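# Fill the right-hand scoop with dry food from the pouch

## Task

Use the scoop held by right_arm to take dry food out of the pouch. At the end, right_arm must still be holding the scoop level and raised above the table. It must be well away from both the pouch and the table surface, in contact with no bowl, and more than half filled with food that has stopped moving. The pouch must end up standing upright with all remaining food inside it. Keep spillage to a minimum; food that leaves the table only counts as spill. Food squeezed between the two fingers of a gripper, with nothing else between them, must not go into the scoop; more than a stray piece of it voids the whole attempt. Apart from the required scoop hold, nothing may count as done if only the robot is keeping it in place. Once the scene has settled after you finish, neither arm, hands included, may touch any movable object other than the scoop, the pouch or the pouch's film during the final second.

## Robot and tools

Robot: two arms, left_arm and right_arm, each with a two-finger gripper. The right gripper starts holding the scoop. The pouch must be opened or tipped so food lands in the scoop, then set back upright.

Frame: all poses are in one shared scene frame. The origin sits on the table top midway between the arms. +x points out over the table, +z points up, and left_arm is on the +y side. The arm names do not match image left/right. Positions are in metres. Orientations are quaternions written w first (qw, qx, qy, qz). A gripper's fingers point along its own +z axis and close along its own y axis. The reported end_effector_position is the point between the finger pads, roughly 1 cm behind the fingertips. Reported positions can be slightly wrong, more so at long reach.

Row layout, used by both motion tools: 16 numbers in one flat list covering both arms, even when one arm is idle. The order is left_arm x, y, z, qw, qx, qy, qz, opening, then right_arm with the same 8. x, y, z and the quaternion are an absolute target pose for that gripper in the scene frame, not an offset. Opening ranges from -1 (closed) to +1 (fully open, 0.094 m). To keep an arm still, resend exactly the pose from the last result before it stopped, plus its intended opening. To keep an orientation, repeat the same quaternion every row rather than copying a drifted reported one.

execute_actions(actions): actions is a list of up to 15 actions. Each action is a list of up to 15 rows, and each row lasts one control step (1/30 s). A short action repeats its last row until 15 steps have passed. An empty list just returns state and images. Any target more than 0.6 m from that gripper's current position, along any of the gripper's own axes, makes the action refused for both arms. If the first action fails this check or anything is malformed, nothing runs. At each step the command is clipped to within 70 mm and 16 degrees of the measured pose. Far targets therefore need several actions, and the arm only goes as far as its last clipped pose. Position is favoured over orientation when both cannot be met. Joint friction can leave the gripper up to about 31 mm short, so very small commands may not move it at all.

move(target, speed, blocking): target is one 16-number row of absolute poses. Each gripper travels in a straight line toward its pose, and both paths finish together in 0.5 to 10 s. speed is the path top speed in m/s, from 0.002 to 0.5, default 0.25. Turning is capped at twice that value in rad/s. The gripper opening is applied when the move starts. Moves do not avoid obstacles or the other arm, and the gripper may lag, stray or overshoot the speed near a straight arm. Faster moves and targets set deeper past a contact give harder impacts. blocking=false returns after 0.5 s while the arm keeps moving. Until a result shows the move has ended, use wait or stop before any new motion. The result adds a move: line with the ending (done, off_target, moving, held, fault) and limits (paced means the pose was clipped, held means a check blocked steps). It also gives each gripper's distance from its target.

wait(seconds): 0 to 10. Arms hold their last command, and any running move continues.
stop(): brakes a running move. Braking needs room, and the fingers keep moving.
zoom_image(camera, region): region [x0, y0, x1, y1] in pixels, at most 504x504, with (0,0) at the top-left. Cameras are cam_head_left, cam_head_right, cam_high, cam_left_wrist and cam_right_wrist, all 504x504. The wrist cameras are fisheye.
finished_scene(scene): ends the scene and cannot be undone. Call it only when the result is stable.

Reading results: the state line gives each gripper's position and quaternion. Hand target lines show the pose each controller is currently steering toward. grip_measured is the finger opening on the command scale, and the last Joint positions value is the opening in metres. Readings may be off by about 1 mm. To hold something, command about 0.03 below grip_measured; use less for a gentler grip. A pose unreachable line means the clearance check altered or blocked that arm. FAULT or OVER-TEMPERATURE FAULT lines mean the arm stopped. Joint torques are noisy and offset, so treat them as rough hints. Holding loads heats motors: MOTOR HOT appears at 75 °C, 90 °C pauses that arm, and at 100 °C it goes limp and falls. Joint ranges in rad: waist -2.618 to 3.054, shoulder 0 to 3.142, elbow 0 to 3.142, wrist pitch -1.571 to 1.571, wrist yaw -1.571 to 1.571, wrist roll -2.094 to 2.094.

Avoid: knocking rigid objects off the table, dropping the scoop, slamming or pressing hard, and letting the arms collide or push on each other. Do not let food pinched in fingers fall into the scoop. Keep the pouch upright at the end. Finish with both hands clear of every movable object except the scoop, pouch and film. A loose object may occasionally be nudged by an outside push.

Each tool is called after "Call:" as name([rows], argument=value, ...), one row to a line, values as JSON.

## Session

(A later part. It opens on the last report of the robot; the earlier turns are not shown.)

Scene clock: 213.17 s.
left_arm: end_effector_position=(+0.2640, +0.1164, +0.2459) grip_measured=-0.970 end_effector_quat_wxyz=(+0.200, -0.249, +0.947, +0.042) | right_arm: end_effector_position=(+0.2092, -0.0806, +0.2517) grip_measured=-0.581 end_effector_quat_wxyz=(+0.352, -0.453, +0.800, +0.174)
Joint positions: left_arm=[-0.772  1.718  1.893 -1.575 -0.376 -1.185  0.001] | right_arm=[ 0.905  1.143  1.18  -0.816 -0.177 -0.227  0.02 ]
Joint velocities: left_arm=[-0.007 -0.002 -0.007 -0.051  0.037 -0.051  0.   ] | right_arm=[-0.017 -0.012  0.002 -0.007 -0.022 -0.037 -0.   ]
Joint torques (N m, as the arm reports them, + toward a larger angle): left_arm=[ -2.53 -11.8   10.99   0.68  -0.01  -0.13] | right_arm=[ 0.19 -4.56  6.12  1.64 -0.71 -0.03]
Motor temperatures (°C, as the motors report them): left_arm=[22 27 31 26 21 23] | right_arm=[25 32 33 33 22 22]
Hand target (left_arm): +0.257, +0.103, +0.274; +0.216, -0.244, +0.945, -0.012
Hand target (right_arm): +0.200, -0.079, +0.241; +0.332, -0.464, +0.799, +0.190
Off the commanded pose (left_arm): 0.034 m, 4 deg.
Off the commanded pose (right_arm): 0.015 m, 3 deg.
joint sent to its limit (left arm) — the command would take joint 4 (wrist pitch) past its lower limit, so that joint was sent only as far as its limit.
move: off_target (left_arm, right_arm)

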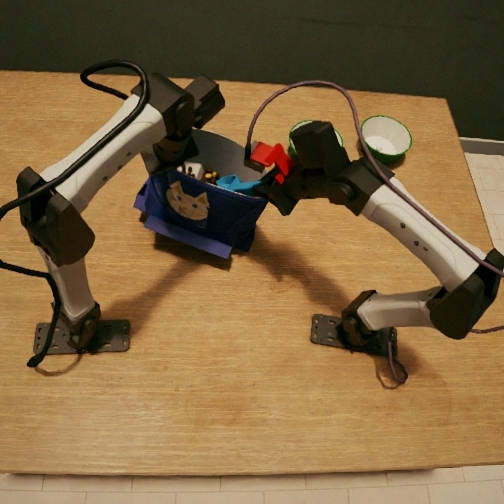

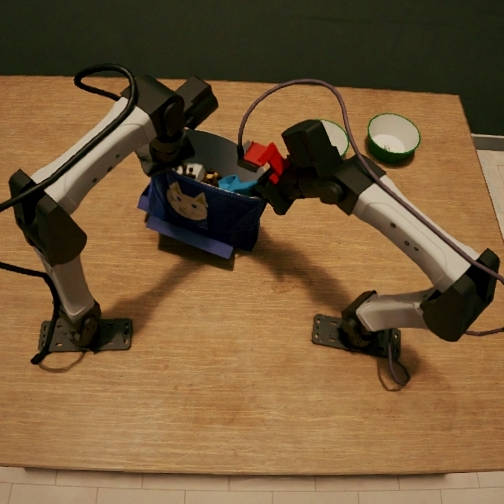

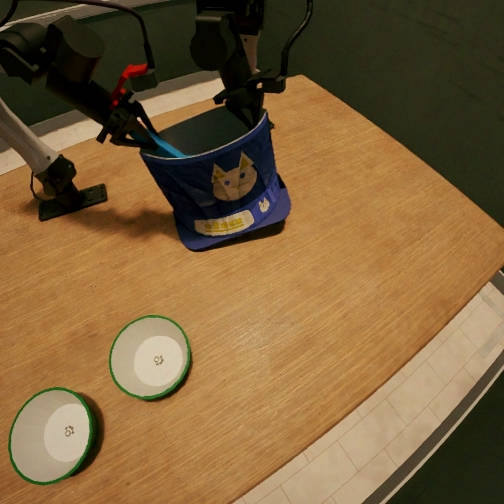

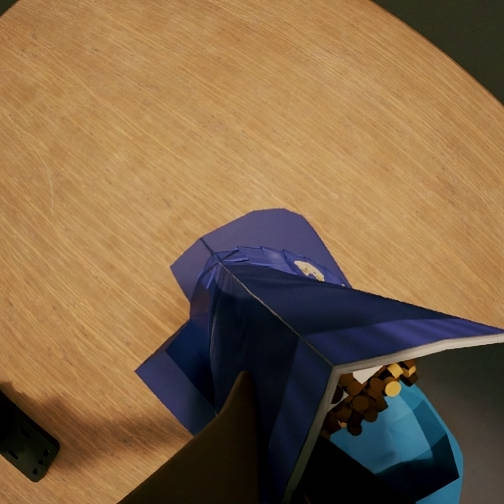

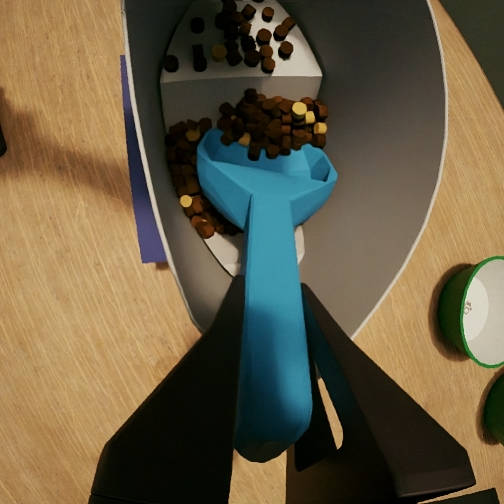

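Call:
move(target=[0.25,0.07,0.30,0.22,-0.25,0.943,-0.02,-1,0.19,-0.095,0.315,0.21,-0.485,0.84,0.12,-0.7], speed=0.05)

Scene clock: 220.30 s.
left_arm: end_effector_position=(+0.2500, +0.0733, +0.2572) grip_measured=-0.970 end_effector_quat_wxyz=(+0.203, -0.238, +0.950, -0.007) | right_arm: end_effector_position=(+0.1930, -0.0975, +0.3190) grip_measured=-0.581 end_effector_quat_wxyz=(+0.228, -0.474, +0.841, +0.124)
Joint positions: left_arm=[-0.879  1.742  1.969 -1.575 -0.346 -1.263  0.001] | right_arm=[ 0.925  1.444  1.875 -1.492 -0.131 -0.244  0.02 ]
Joint velocities: left_arm=[-0.012 -0.002 -0.002 -0.007  0.022 -0.081  0.   ] | right_arm=[ 0.002 -0.007 -0.032  0.007 -0.051 -0.051  0.   ]
Joint torques (N m, as the arm reports them, + toward a larger angle): left_arm=[ -1.53 -13.11  12.13   0.8   -0.54  -0.05] | right_arm=[ 1.06 -3.79  8.4   1.06 -0.16 -0.04]
Motor temperatures (°C, as the motors report them): left_arm=[23 31 33 26 21 23] | right_arm=[25 32 34 33 22 22]
Hand target (left_arm): +0.248, +0.073, +0.298; +0.243, -0.241, +0.938, -0.058
Hand target (right_arm): +0.189, -0.096, +0.314; +0.210, -0.483, +0.841, +0.122
Off the commanded pose (left_arm): 0.043 m, 3 deg.
Off the commanded pose (right_arm): 0.006 m, 2 deg.
joint sent to its limit (left arm) — the command would take joint 4 (wrist pitch) past its lower limit, so that joint was sent only as far as its limit.
move: off_target (left_arm)

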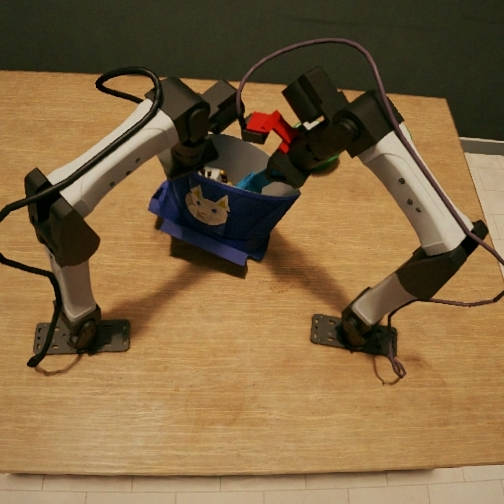

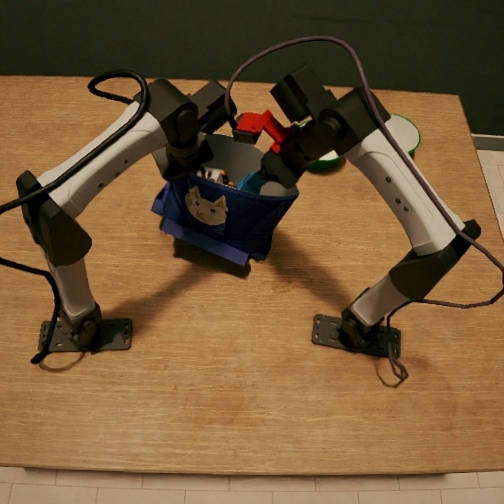

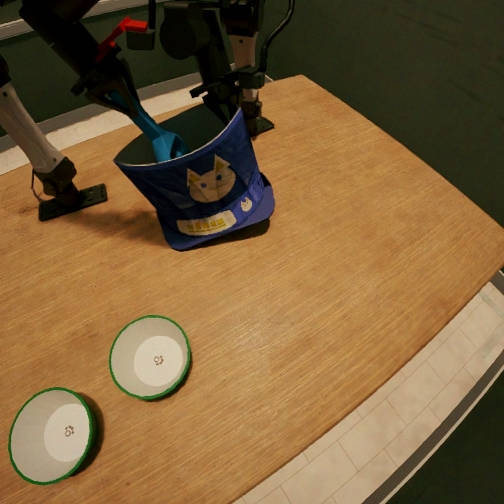

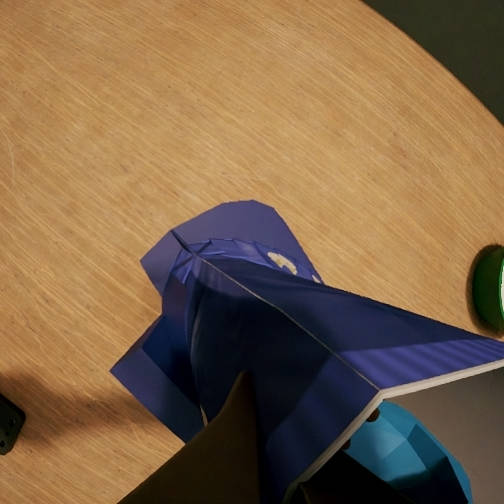

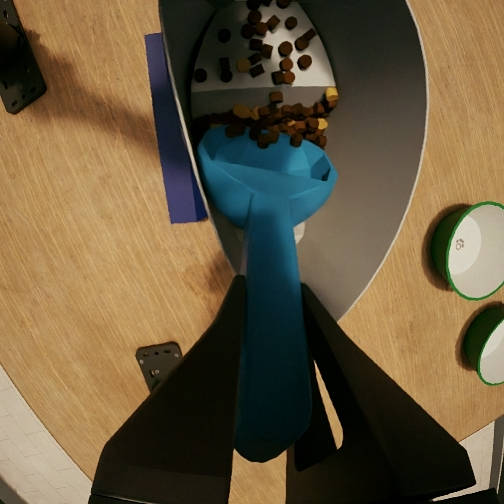

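Call:
move(target=[0.25,0.07,0.30,0.22,-0.25,0.943,-0.02,-1,0.185,-0.125,0.265,0.2,-0.487,0.843,0.115,-0.7], speed=0.04)

Call:
move(target=[0.25,0.07,0.30,0.22,-0.25,0.943,-0.02,-1,0.19,-0.115,0.23,0.24,-0.48,0.83,0.14,-0.7], speed=0.03)

Scene clock: 228.73 s.
left_arm: end_effector_position=(+0.2487, +0.0695, +0.2416) grip_measured=-0.970 end_effector_quat_wxyz=(+0.181, -0.237, +0.954, +0.006) | right_arm: end_effector_position=(+0.1876, -0.1202, +0.2752) grip_measured=-0.581 end_effector_quat_wxyz=(+0.215, -0.486, +0.839, +0.116)
Joint positions: left_arm=[-0.878  1.771  1.951 -1.575 -0.322 -1.268  0.001] | right_arm=[ 0.864  1.312  1.585 -1.372 -0.155 -0.324  0.02 ]
Joint velocities: left_arm=[ 0.007  0.002  0.002 -0.081 -0.022 -0.007 -0.001] | right_arm=[ 0.002 -0.012  0.007 -0.022 -0.051 -0.051 -0.   ]
Joint torques (N m, as the arm reports them, + toward a larger angle): left_arm=[ -1.65 -16.42  12.69   0.71  -0.78  -0.13] | right_arm=[-0.57 -4.8   4.81  1.19 -0.22 -0.03]
Motor temperatures (°C, as the motors report them): left_arm=[23 35 36 26 22 23] | right_arm=[25 31 34 33 22 22]
Hand target (left_arm): +0.247, +0.074, +0.297; +0.241, -0.243, +0.938, -0.057
Hand target (right_arm): +0.185, -0.124, +0.265; +0.200, -0.486, +0.843, +0.115
Off the commanded pose (left_arm): 0.058 m, 6 deg.
Off the commanded pose (right_arm): 0.012 m, 2 deg.
joint sent to its limit (left arm) — the command would take joint 4 (wrist pitch) past its lower limit, so that joint was sent only as far as its limit.
move: off_target (left_arm, right_arm)

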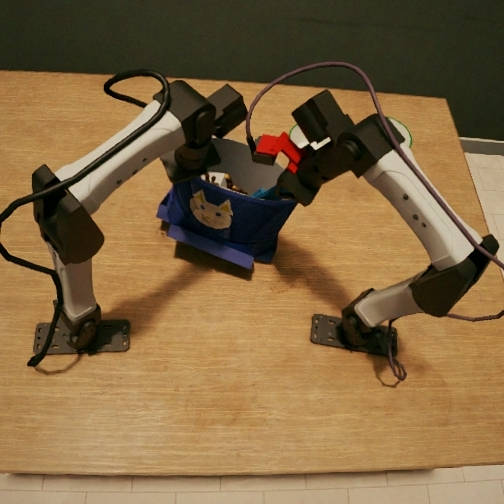

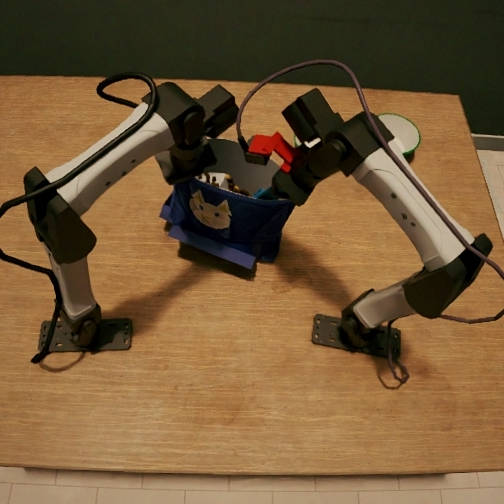

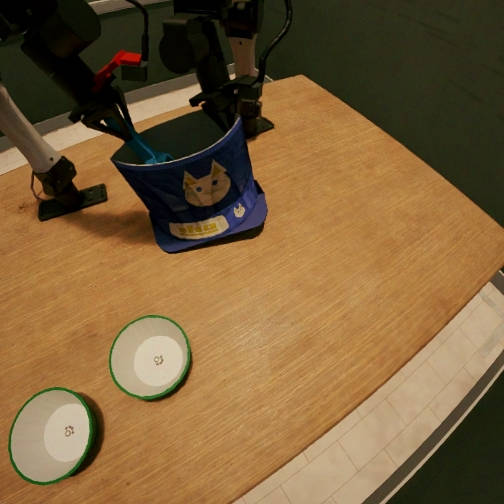

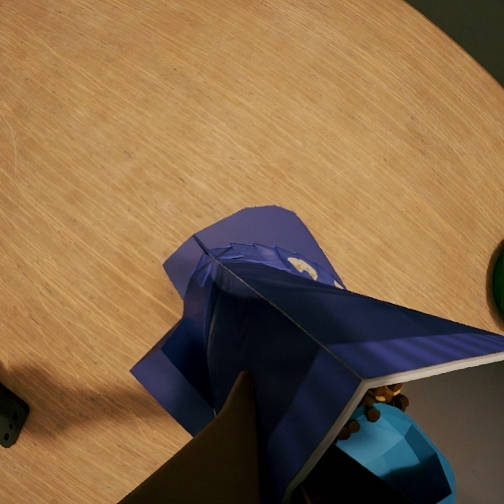

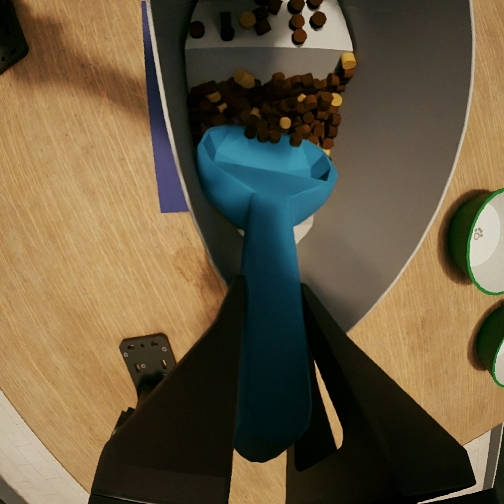

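Scene clock: 231.33 s.
left_arm: end_effector_position=(+0.2494, +0.0708, +0.2371) grip_measured=-0.970 end_effector_quat_wxyz=(+0.178, -0.239, +0.955, +0.013) | right_arm: end_effector_position=(+0.1913, -0.1139, +0.2523) grip_measured=-0.581 end_effector_quat_wxyz=(+0.269, -0.481, +0.823, +0.141)
Joint positions: left_arm=[-0.874  1.778  1.942 -1.575 -0.322 -1.271  0.001] | right_arm=[ 0.851  1.186  1.336 -1.13  -0.193 -0.324  0.02 ]
Joint velocities: left_arm=[ 0.017  0.017  0.002 -0.037 -0.007 -0.051  0.002] | right_arm=[ 0.007 -0.017  0.007 -0.037 -0.007  0.022 -0.   ]
Joint torques (N m, as the arm reports them, + toward a larger angle): left_arm=[ -1.79 -17.12  12.9    0.64  -0.8   -0.07] | right_arm=[-0.33 -2.31  3.99  1.5  -0.25  0.03]
Motor temperatures (°C, as the motors report them): left_arm=[23 37 37 26 22 23] | right_arm=[25 31 34 33 22 22]
Hand target (left_arm): +0.246, +0.075, +0.296; +0.241, -0.244, +0.938, -0.056
Hand target (right_arm): +0.190, -0.115, +0.231; +0.241, -0.481, +0.831, +0.140
Off the commanded pose (left_arm): 0.063 m, 6 deg.
Off the commanded pose (right_arm): 0.022 m, 3 deg.
joint sent to its limit (left arm) — the command would take joint 4 (wrist pitch) past its lower limit, so that joint was sent only as far as its limit.
move: off_target (left_arm, right_arm)

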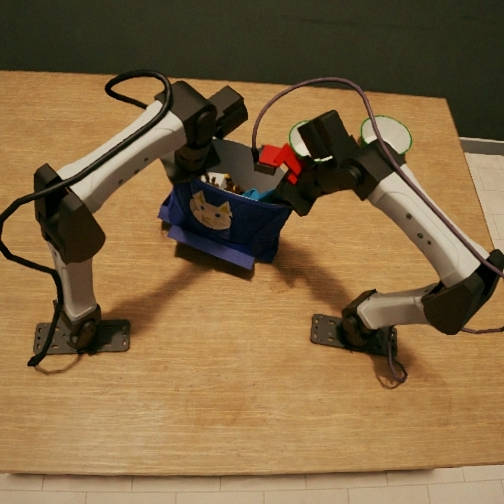

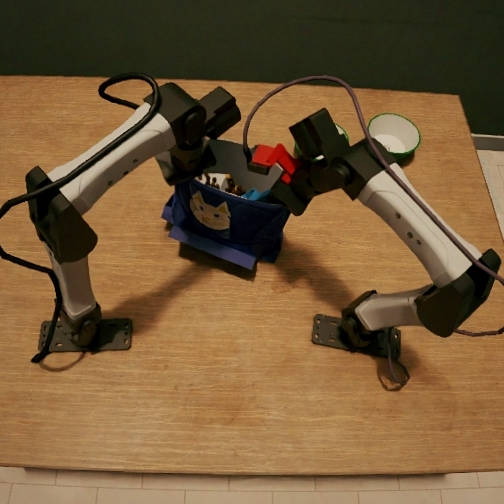

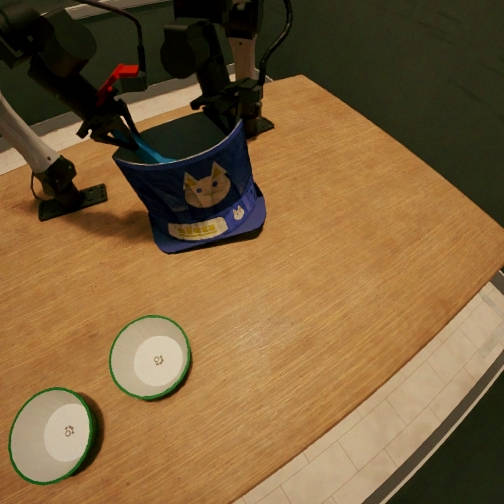

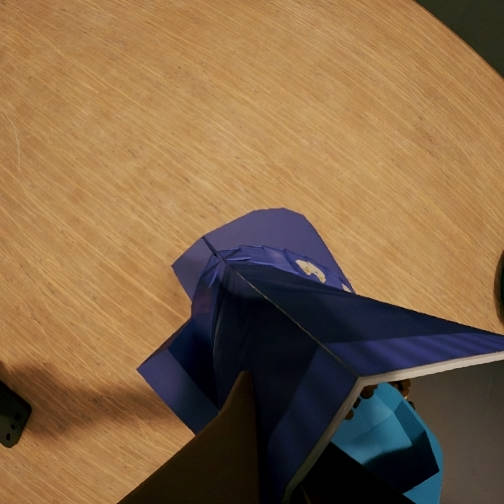

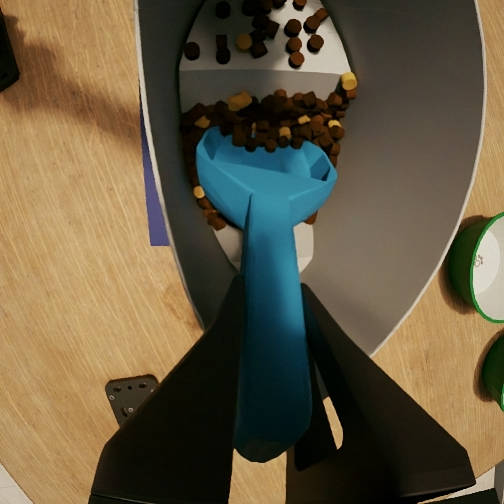

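Call:
move(target=[0.268,0.115,0.2,0.25,-0.24,0.935,-0.06,-1,0.2,-0.095,0.30,0.17,-0.49,0.85,0.1,-0.7], speed=0.05)

Call:
move(target=[0.268,0.115,0.2,0.25,-0.24,0.935,-0.06,-1,0.21,-0.075,0.27,0.07,-0.498,0.862,0.04,-0.7], speed=0.05)

Scene clock: 241.57 s.
left_arm: end_effector_position=(+0.2523, +0.0942, +0.1962) grip_measured=-0.970 end_effector_quat_wxyz=(+0.205, -0.228, +0.948, -0.084) | right_arm: end_effector_position=(+0.2001, -0.0974, +0.3028) grip_measured=-0.581 end_effector_quat_wxyz=(+0.180, -0.486, +0.848, +0.107)
Joint positions: left_arm=[-0.772  1.476  1.409 -1.116 -0.227 -1.131  0.001] | right_arm=[ 0.909  1.532  1.93  -1.566 -0.13  -0.281  0.02 ]
Joint velocities: left_arm=[-0.017 -0.017 -0.007  0.022  0.066  0.007 -0.001] | right_arm=[-0.007  0.002  0.002 -0.037  0.037 -0.022 -0.   ]
Joint torques (N m, as the arm reports them, + toward a larger angle): left_arm=[ 1.44 -8.33  5.46  1.61 -1.2   0.15] | right_arm=[ 0.91 -4.57  8.43  0.98 -0.01  0.05]
Motor temperatures (°C, as the motors report them): left_arm=[23 43 40 26 22 23] | right_arm=[25 30 34 33 22 22]
Hand target (left_arm): +0.267, +0.114, +0.201; +0.248, -0.241, +0.936, -0.059
Hand target (right_arm): +0.200, -0.096, +0.299; +0.170, -0.488, +0.850, +0.101
Off the commanded pose (left_arm): 0.026 m, 6 deg.
Off the commanded pose (right_arm): 0.004 m, 2 deg.
move: off_target (left_arm)

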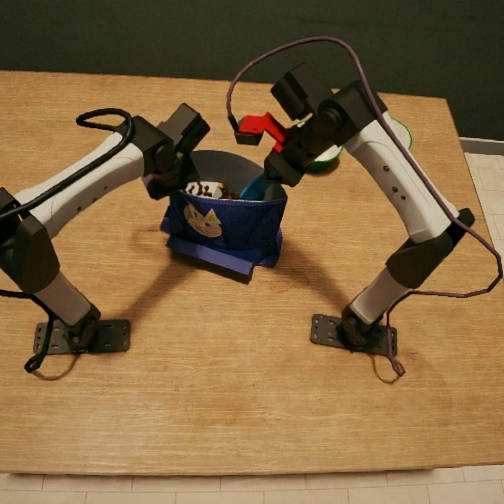

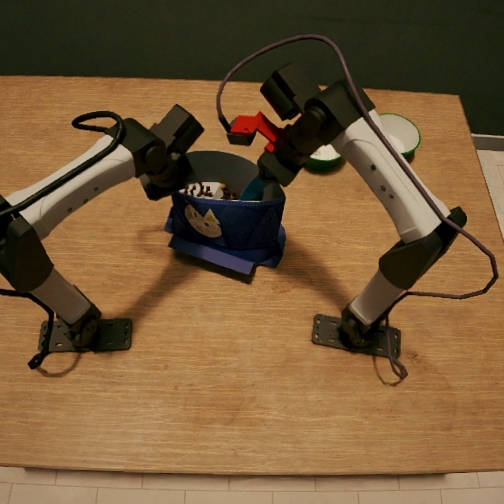

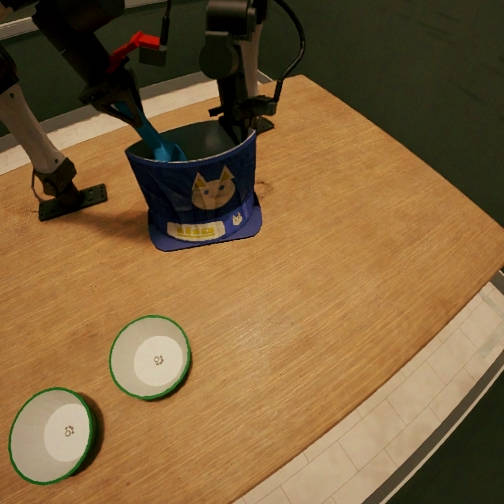

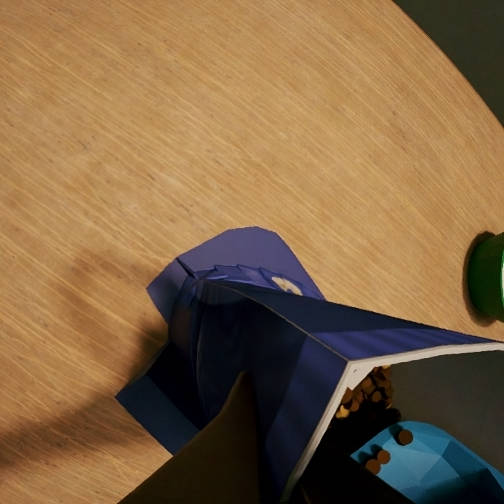

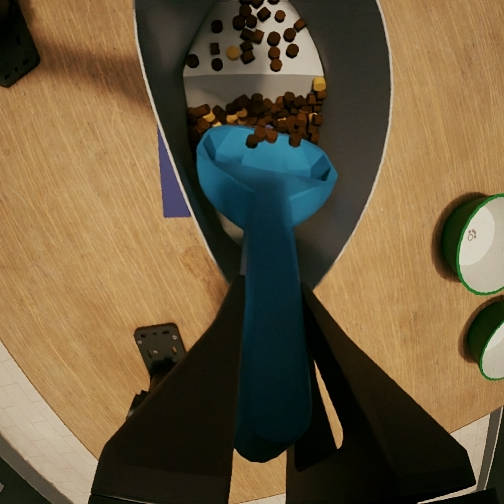

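Scene clock: 244.40 s.
left_arm: end_effector_position=(+0.2525, +0.0941, +0.1962) grip_measured=-0.970 end_effector_quat_wxyz=(+0.204, -0.228, +0.948, -0.085) | right_arm: end_effector_position=(+0.2106, -0.0764, +0.2731) grip_measured=-0.581 end_effector_quat_wxyz=(+0.139, -0.492, +0.857, +0.068)
Joint positions: left_arm=[-0.77   1.476  1.409 -1.115 -0.224 -1.13   0.001] | right_arm=[ 0.975  1.653  1.958 -1.57  -0.053 -0.235  0.02 ]
Joint velocities: left_arm=[-0.007  0.002 -0.007  0.007  0.037  0.007 -0.001] | right_arm=[-0.002 -0.002  0.022 -0.022 -0.11  -0.007  0.001]
Joint torques (N m, as the arm reports them, + toward a larger angle): left_arm=[ 1.54 -8.53  5.45  1.62 -1.18  0.13] | right_arm=[ 0.92 -5.95  8.57  0.81  0.08  0.07]
Motor temperatures (°C, as the motors report them): left_arm=[23 42 39 26 22 23] | right_arm=[25 30 34 33 22 22]
Hand target (left_arm): +0.266, +0.115, +0.201; +0.248, -0.241, +0.937, -0.059
Hand target (right_arm): +0.210, -0.075, +0.269; +0.130, -0.493, +0.858, +0.060
Off the commanded pose (left_arm): 0.026 m, 6 deg.
Off the commanded pose (right_arm): 0.004 m, 9 deg.
joint sent to its limit (right arm) — the command would take joint 4 (wrist pitch) past its lower limit, so that joint was sent only as far as its limit.
move: off_target (left_arm, right_arm)

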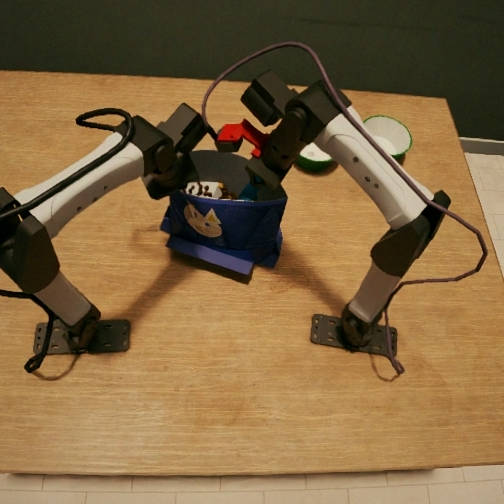

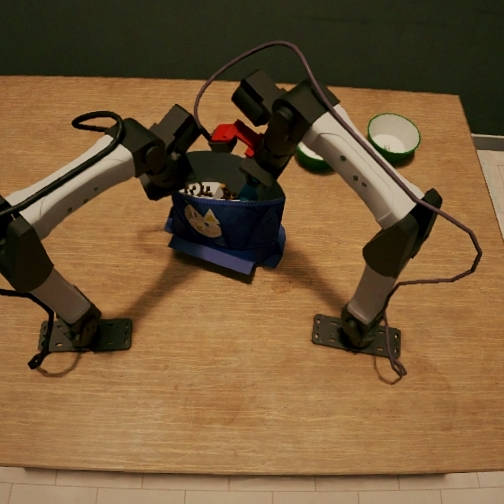

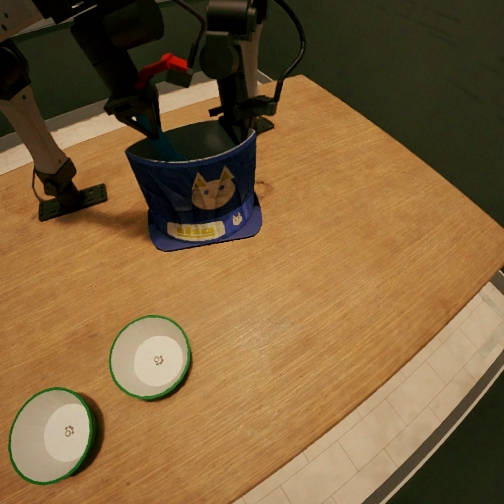

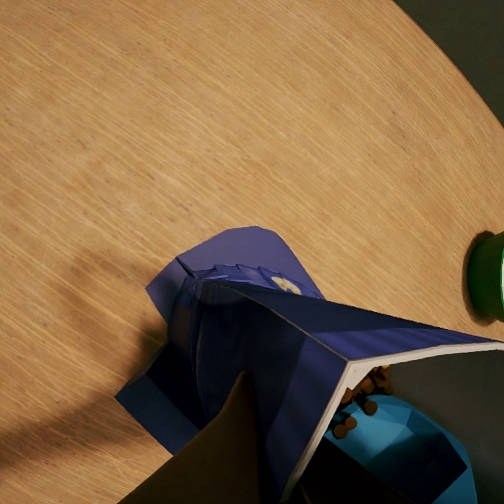

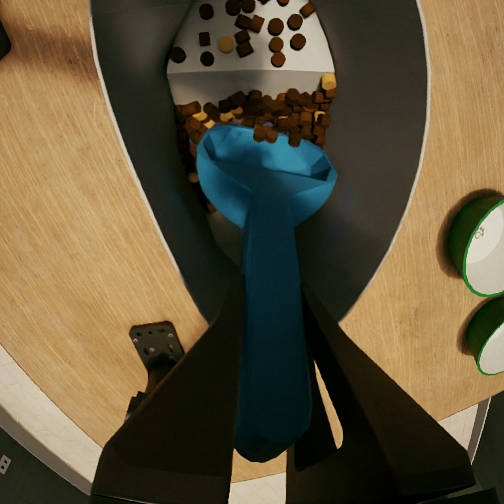

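Call:
move(target=[0.255,0.1,0.2,0.21,-0.23,0.947,-0.08,-1,0.182,-0.103,0.272,0.1,-0.496,0.86,0.06,-0.7], speed=0.04)

Call:
move(target=[0.255,0.1,0.2,0.21,-0.23,0.947,-0.08,-1,0.195,-0.082,0.23,0.04,-0.499,0.865,0.023,-0.7], speed=0.03)

Scene clock: 253.27 s.
left_arm: end_effector_position=(+0.2515, +0.0927, +0.1959) grip_measured=-0.970 end_effector_quat_wxyz=(+0.200, -0.229, +0.949, -0.089) | right_arm: end_effector_position=(+0.1899, -0.0979, +0.2738) grip_measured=-0.581 end_effector_quat_wxyz=(+0.140, -0.492, +0.857, +0.068)
Joint positions: left_arm=[-0.77   1.476  1.409 -1.115 -0.214 -1.132  0.001] | right_arm=[ 0.975  1.539  1.843 -1.567 -0.053 -0.234  0.02 ]
Joint velocities: left_arm=[-0.012 -0.022  0.002  0.037 -0.037  0.022 -0.   ] | right_arm=[ 0.017 -0.007 -0.017  0.007  0.007 -0.066 -0.002]
Joint torques (N m, as the arm reports them, + toward a larger angle): left_arm=[ 0.56 -7.24  7.72  1.15 -0.42  0.07] | right_arm=[ 0.4  -7.86  5.48  0.79 -0.16  0.03]
Motor temperatures (°C, as the motors report them): left_arm=[23 40 38 27 22 23] | right_arm=[25 30 35 32 22 22]
Hand target (left_arm): +0.255, +0.100, +0.200; +0.210, -0.230, +0.947, -0.080
Hand target (right_arm): +0.182, -0.103, +0.271; +0.128, -0.493, +0.858, +0.069
Off the commanded pose (left_arm): 0.009 m, 2 deg.
Off the commanded pose (right_arm): 0.010 m, 5 deg.
joint sent to its limit (right arm) — the command would take joint 4 (wrist pitch) past its lower limit, so that joint was sent only as far as its limit.
move: off_target (right_arm)

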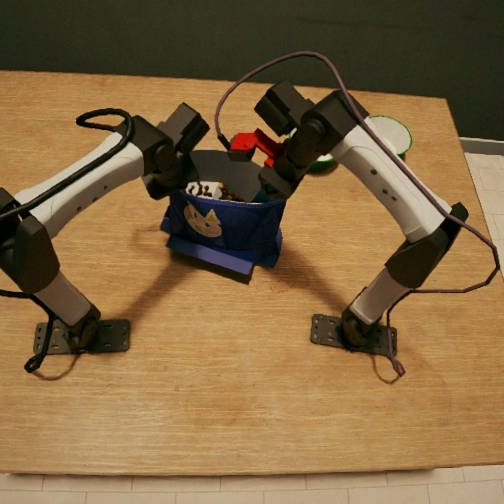

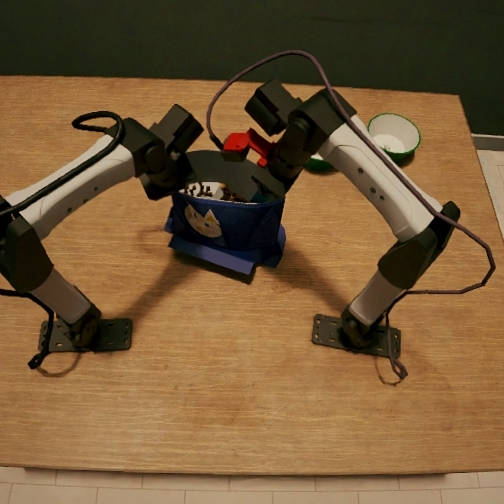

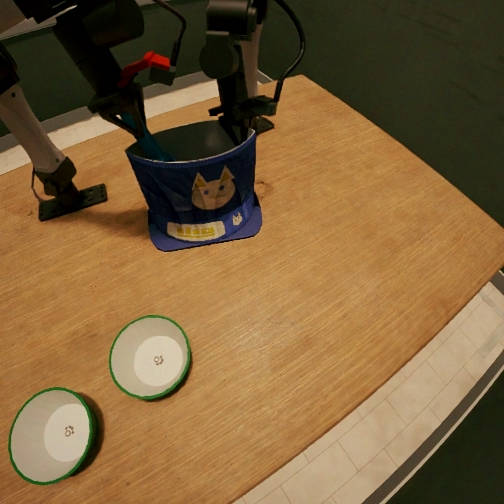

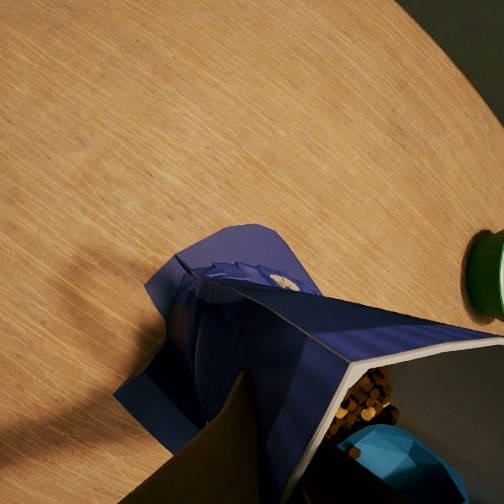

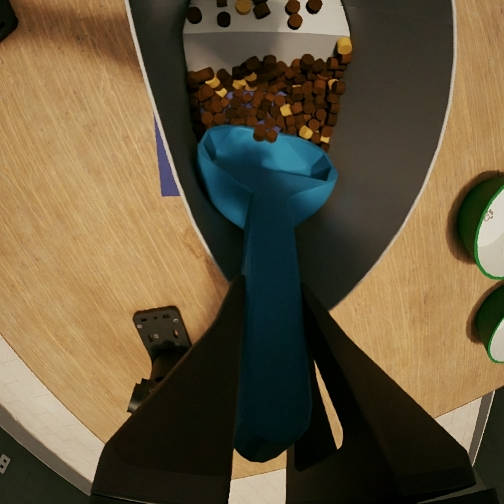

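Scene clock: 257.17 s.
left_arm: end_effector_position=(+0.2515, +0.0926, +0.1958) grip_measured=-0.970 end_effector_quat_wxyz=(+0.200, -0.230, +0.948, -0.089) | right_arm: end_effector_position=(+0.2008, -0.0798, +0.2576) grip_measured=-0.581 end_effector_quat_wxyz=(+0.125, -0.492, +0.860, +0.055)
Joint positions: left_arm=[-0.77   1.476  1.409 -1.115 -0.214 -1.134  0.001] | right_arm=[ 1.003  1.619  1.862 -1.54  -0.028 -0.208  0.02 ]
Joint velocities: left_arm=[-0.012  0.007 -0.012  0.007 -0.081  0.022  0.   ] | right_arm=[-0.012  0.012 -0.017 -0.007 -0.081  0.051 -0.001]
Joint torques (N m, as the arm reports them, + toward a larger angle): left_arm=[ 0.42 -7.16  7.65  1.16 -0.47  0.11] | right_arm=[ 1.08 -2.52  5.51  0.47  0.05  0.07]
Motor temperatures (°C, as the motors report them): left_arm=[23 39 38 27 22 23] | right_arm=[25 30 35 32 22 22]
Hand target (left_arm): +0.255, +0.100, +0.200; +0.210, -0.230, +0.947, -0.080
Hand target (right_arm): +0.195, -0.082, +0.232; +0.067, -0.497, +0.864, +0.032
Off the commanded pose (left_arm): 0.009 m, 2 deg.
Off the commanded pose (right_arm): 0.028 m, 11 deg.
joint sent to its limit (right arm) — the command would take joint 4 (wrist pitch) past its lower limit, so that joint was sent only as far as its limit.
move: off_target (right_arm)

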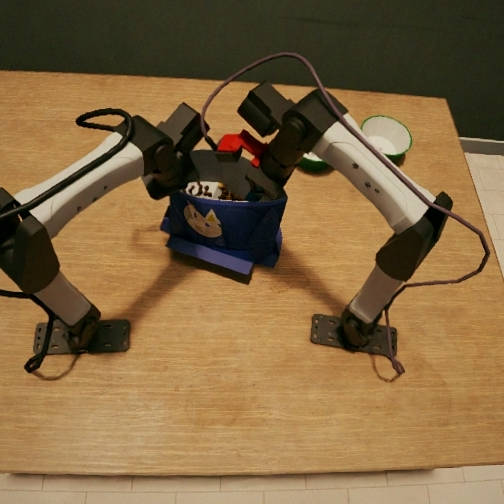

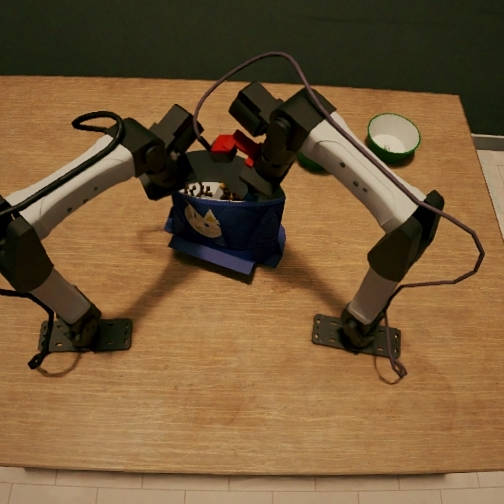

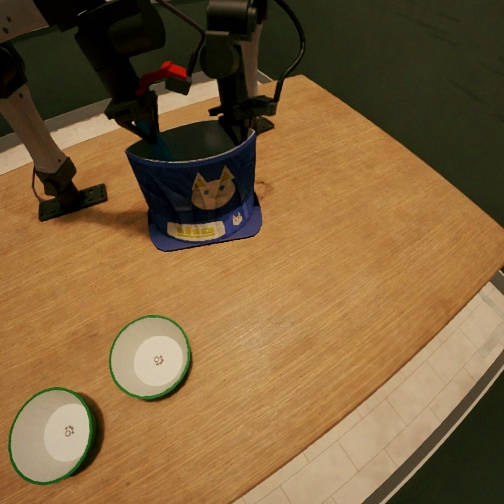

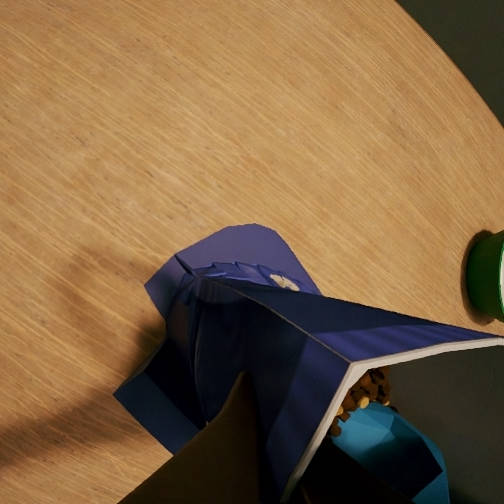

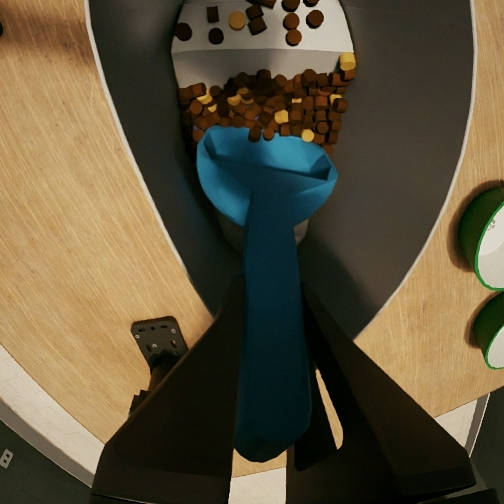

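Call:
move(target=[0.255,0.1,0.2,0.21,-0.23,0.947,-0.08,-1,0.2,-0.08,0.228,0.19,-0.487,0.845,0.11,-0.7], speed=0.03)

Call:
move(target=[0.235,0.06,0.33,0.28,-0.23,0.925,-0.1,-1,0.17,-0.132,0.235,0.37,-0.453,0.785,0.21,-0.7], speed=0.05)

Scene clock: 267.07 s.
left_arm: end_effector_position=(+0.2515, +0.0926, +0.1958) grip_measured=-0.970 end_effector_quat_wxyz=(+0.200, -0.230, +0.948, -0.089) | right_arm: end_effector_position=(+0.1966, -0.0855, +0.2465) grip_measured=-0.581 end_effector_quat_wxyz=(+0.204, -0.487, +0.843, +0.104)
Joint positions: left_arm=[-0.77   1.476  1.409 -1.115 -0.214 -1.135  0.001] | right_arm=[ 0.966  1.393  1.532 -1.256 -0.091 -0.237  0.02 ]
Joint velocities: left_arm=[-0.012  0.012 -0.022 -0.037 -0.007 -0.007  0.   ] | right_arm=[-0.007  0.007 -0.007 -0.007 -0.095 -0.022 -0.   ]
Joint torques (N m, as the arm reports them, + toward a larger angle): left_arm=[ 0.42 -7.22  7.61  1.16 -0.47  0.09] | right_arm=[-0.42 -3.88  3.89  1.6  -0.35 -0.02]
Motor temperatures (°C, as the motors report them): left_arm=[23 37 38 26 22 23] | right_arm=[25 30 34 31 22 22]
Hand target (left_arm): +0.255, +0.100, +0.200; +0.210, -0.230, +0.947, -0.080
Hand target (right_arm): +0.200, -0.080, +0.229; +0.190, -0.488, +0.845, +0.109
Off the commanded pose (left_arm): 0.009 m, 2 deg.
Off the commanded pose (right_arm): 0.020 m, 2 deg.
move: off_target (right_arm)

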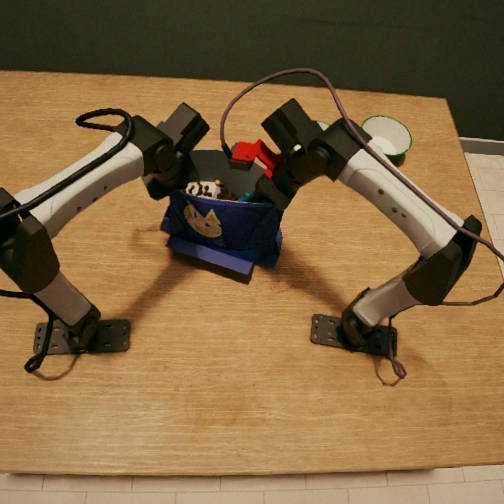

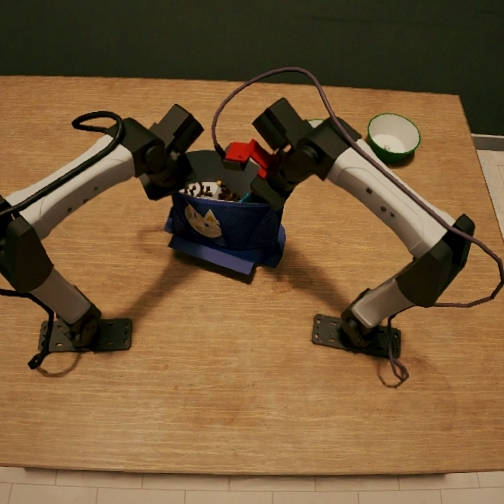

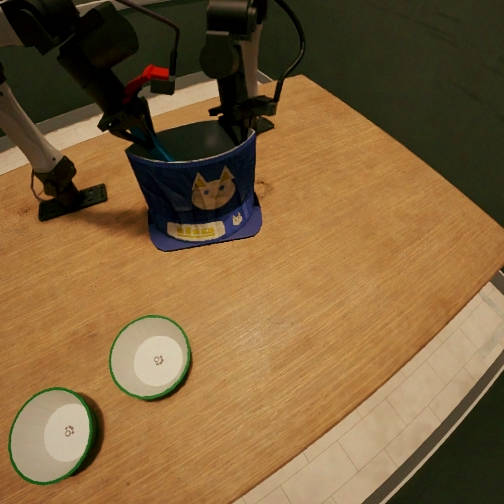

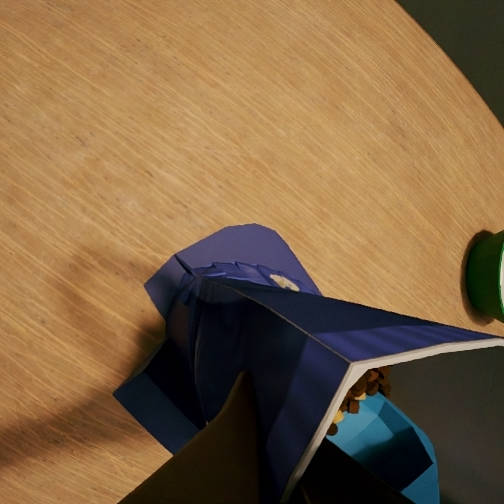

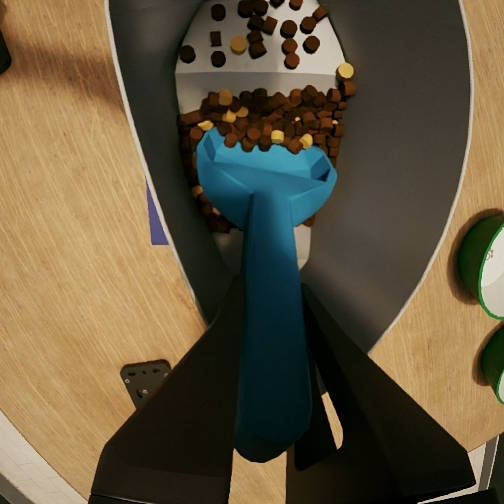

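Scene clock: 271.53 s.
left_arm: end_effector_position=(+0.2336, +0.0621, +0.2764) grip_measured=-0.970 end_effector_quat_wxyz=(+0.227, -0.222, +0.947, -0.035) | right_arm: end_effector_position=(+0.1711, -0.1303, +0.2478) grip_measured=-0.581 end_effector_quat_wxyz=(+0.381, -0.452, +0.780, +0.207)
Joint positions: left_arm=[-0.952  1.694  1.976 -1.575 -0.376 -1.291  0.001] | right_arm=[ 0.758  0.856  0.985 -0.853 -0.339 -0.314  0.02 ]
Joint velocities: left_arm=[-0.007  0.012 -0.022  0.022 -0.022  0.007 -0.   ] | right_arm=[-0.012 -0.017 -0.012 -0.051 -0.037 -0.022 -0.   ]
Joint torques (N m, as the arm reports them, + toward a larger angle): left_arm=[ -1.54 -13.8   12.91   1.05  -0.78  -0.14] | right_arm=[-0.51 -1.82  5.41  1.8  -0.33 -0.06]
Motor temperatures (°C, as the motors report them): left_arm=[23 37 39 27 22 23] | right_arm=[25 30 34 32 22 22]
Hand target (left_arm): +0.232, +0.065, +0.328; +0.279, -0.232, +0.926, -0.101
Hand target (right_arm): +0.169, -0.131, +0.236; +0.371, -0.455, +0.782, +0.208
Off the commanded pose (left_arm): 0.054 m, 10 deg.
Off the commanded pose (right_arm): 0.013 m, 1 deg.
move: off_target (left_arm, right_arm)

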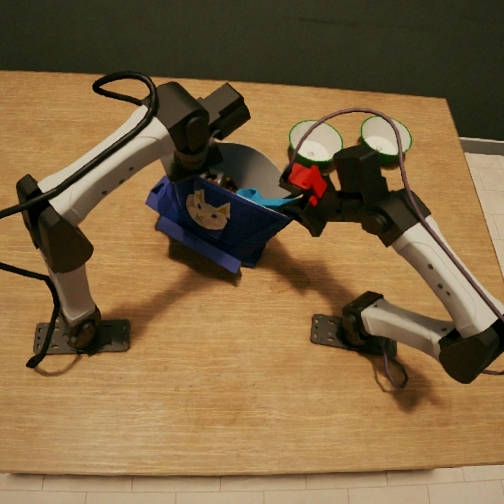

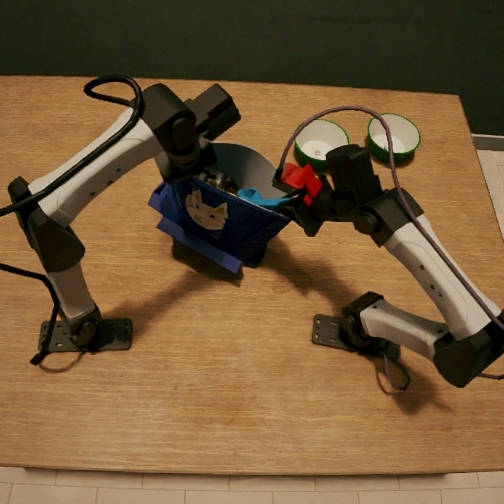

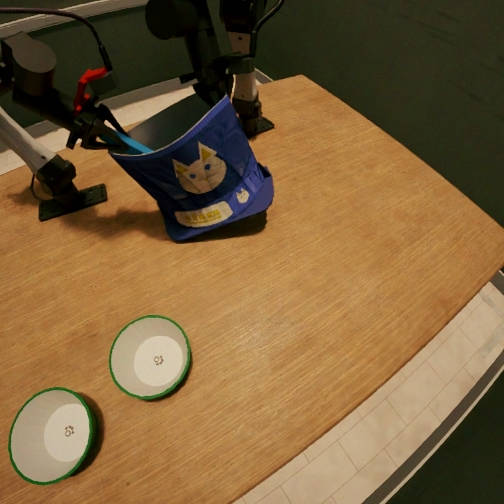

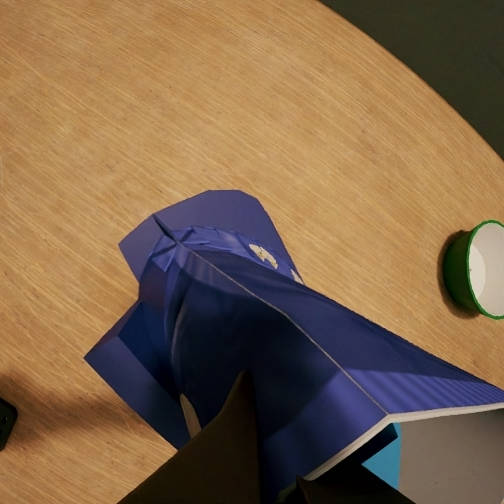

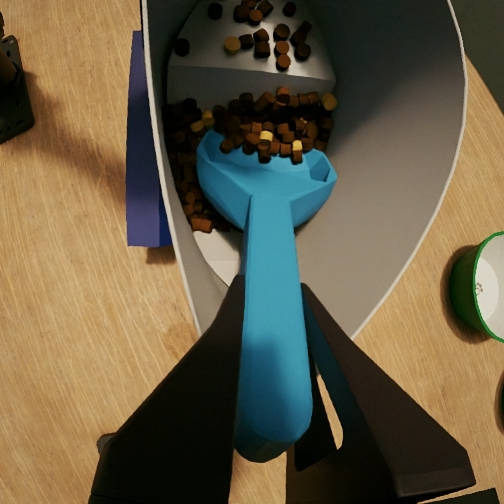

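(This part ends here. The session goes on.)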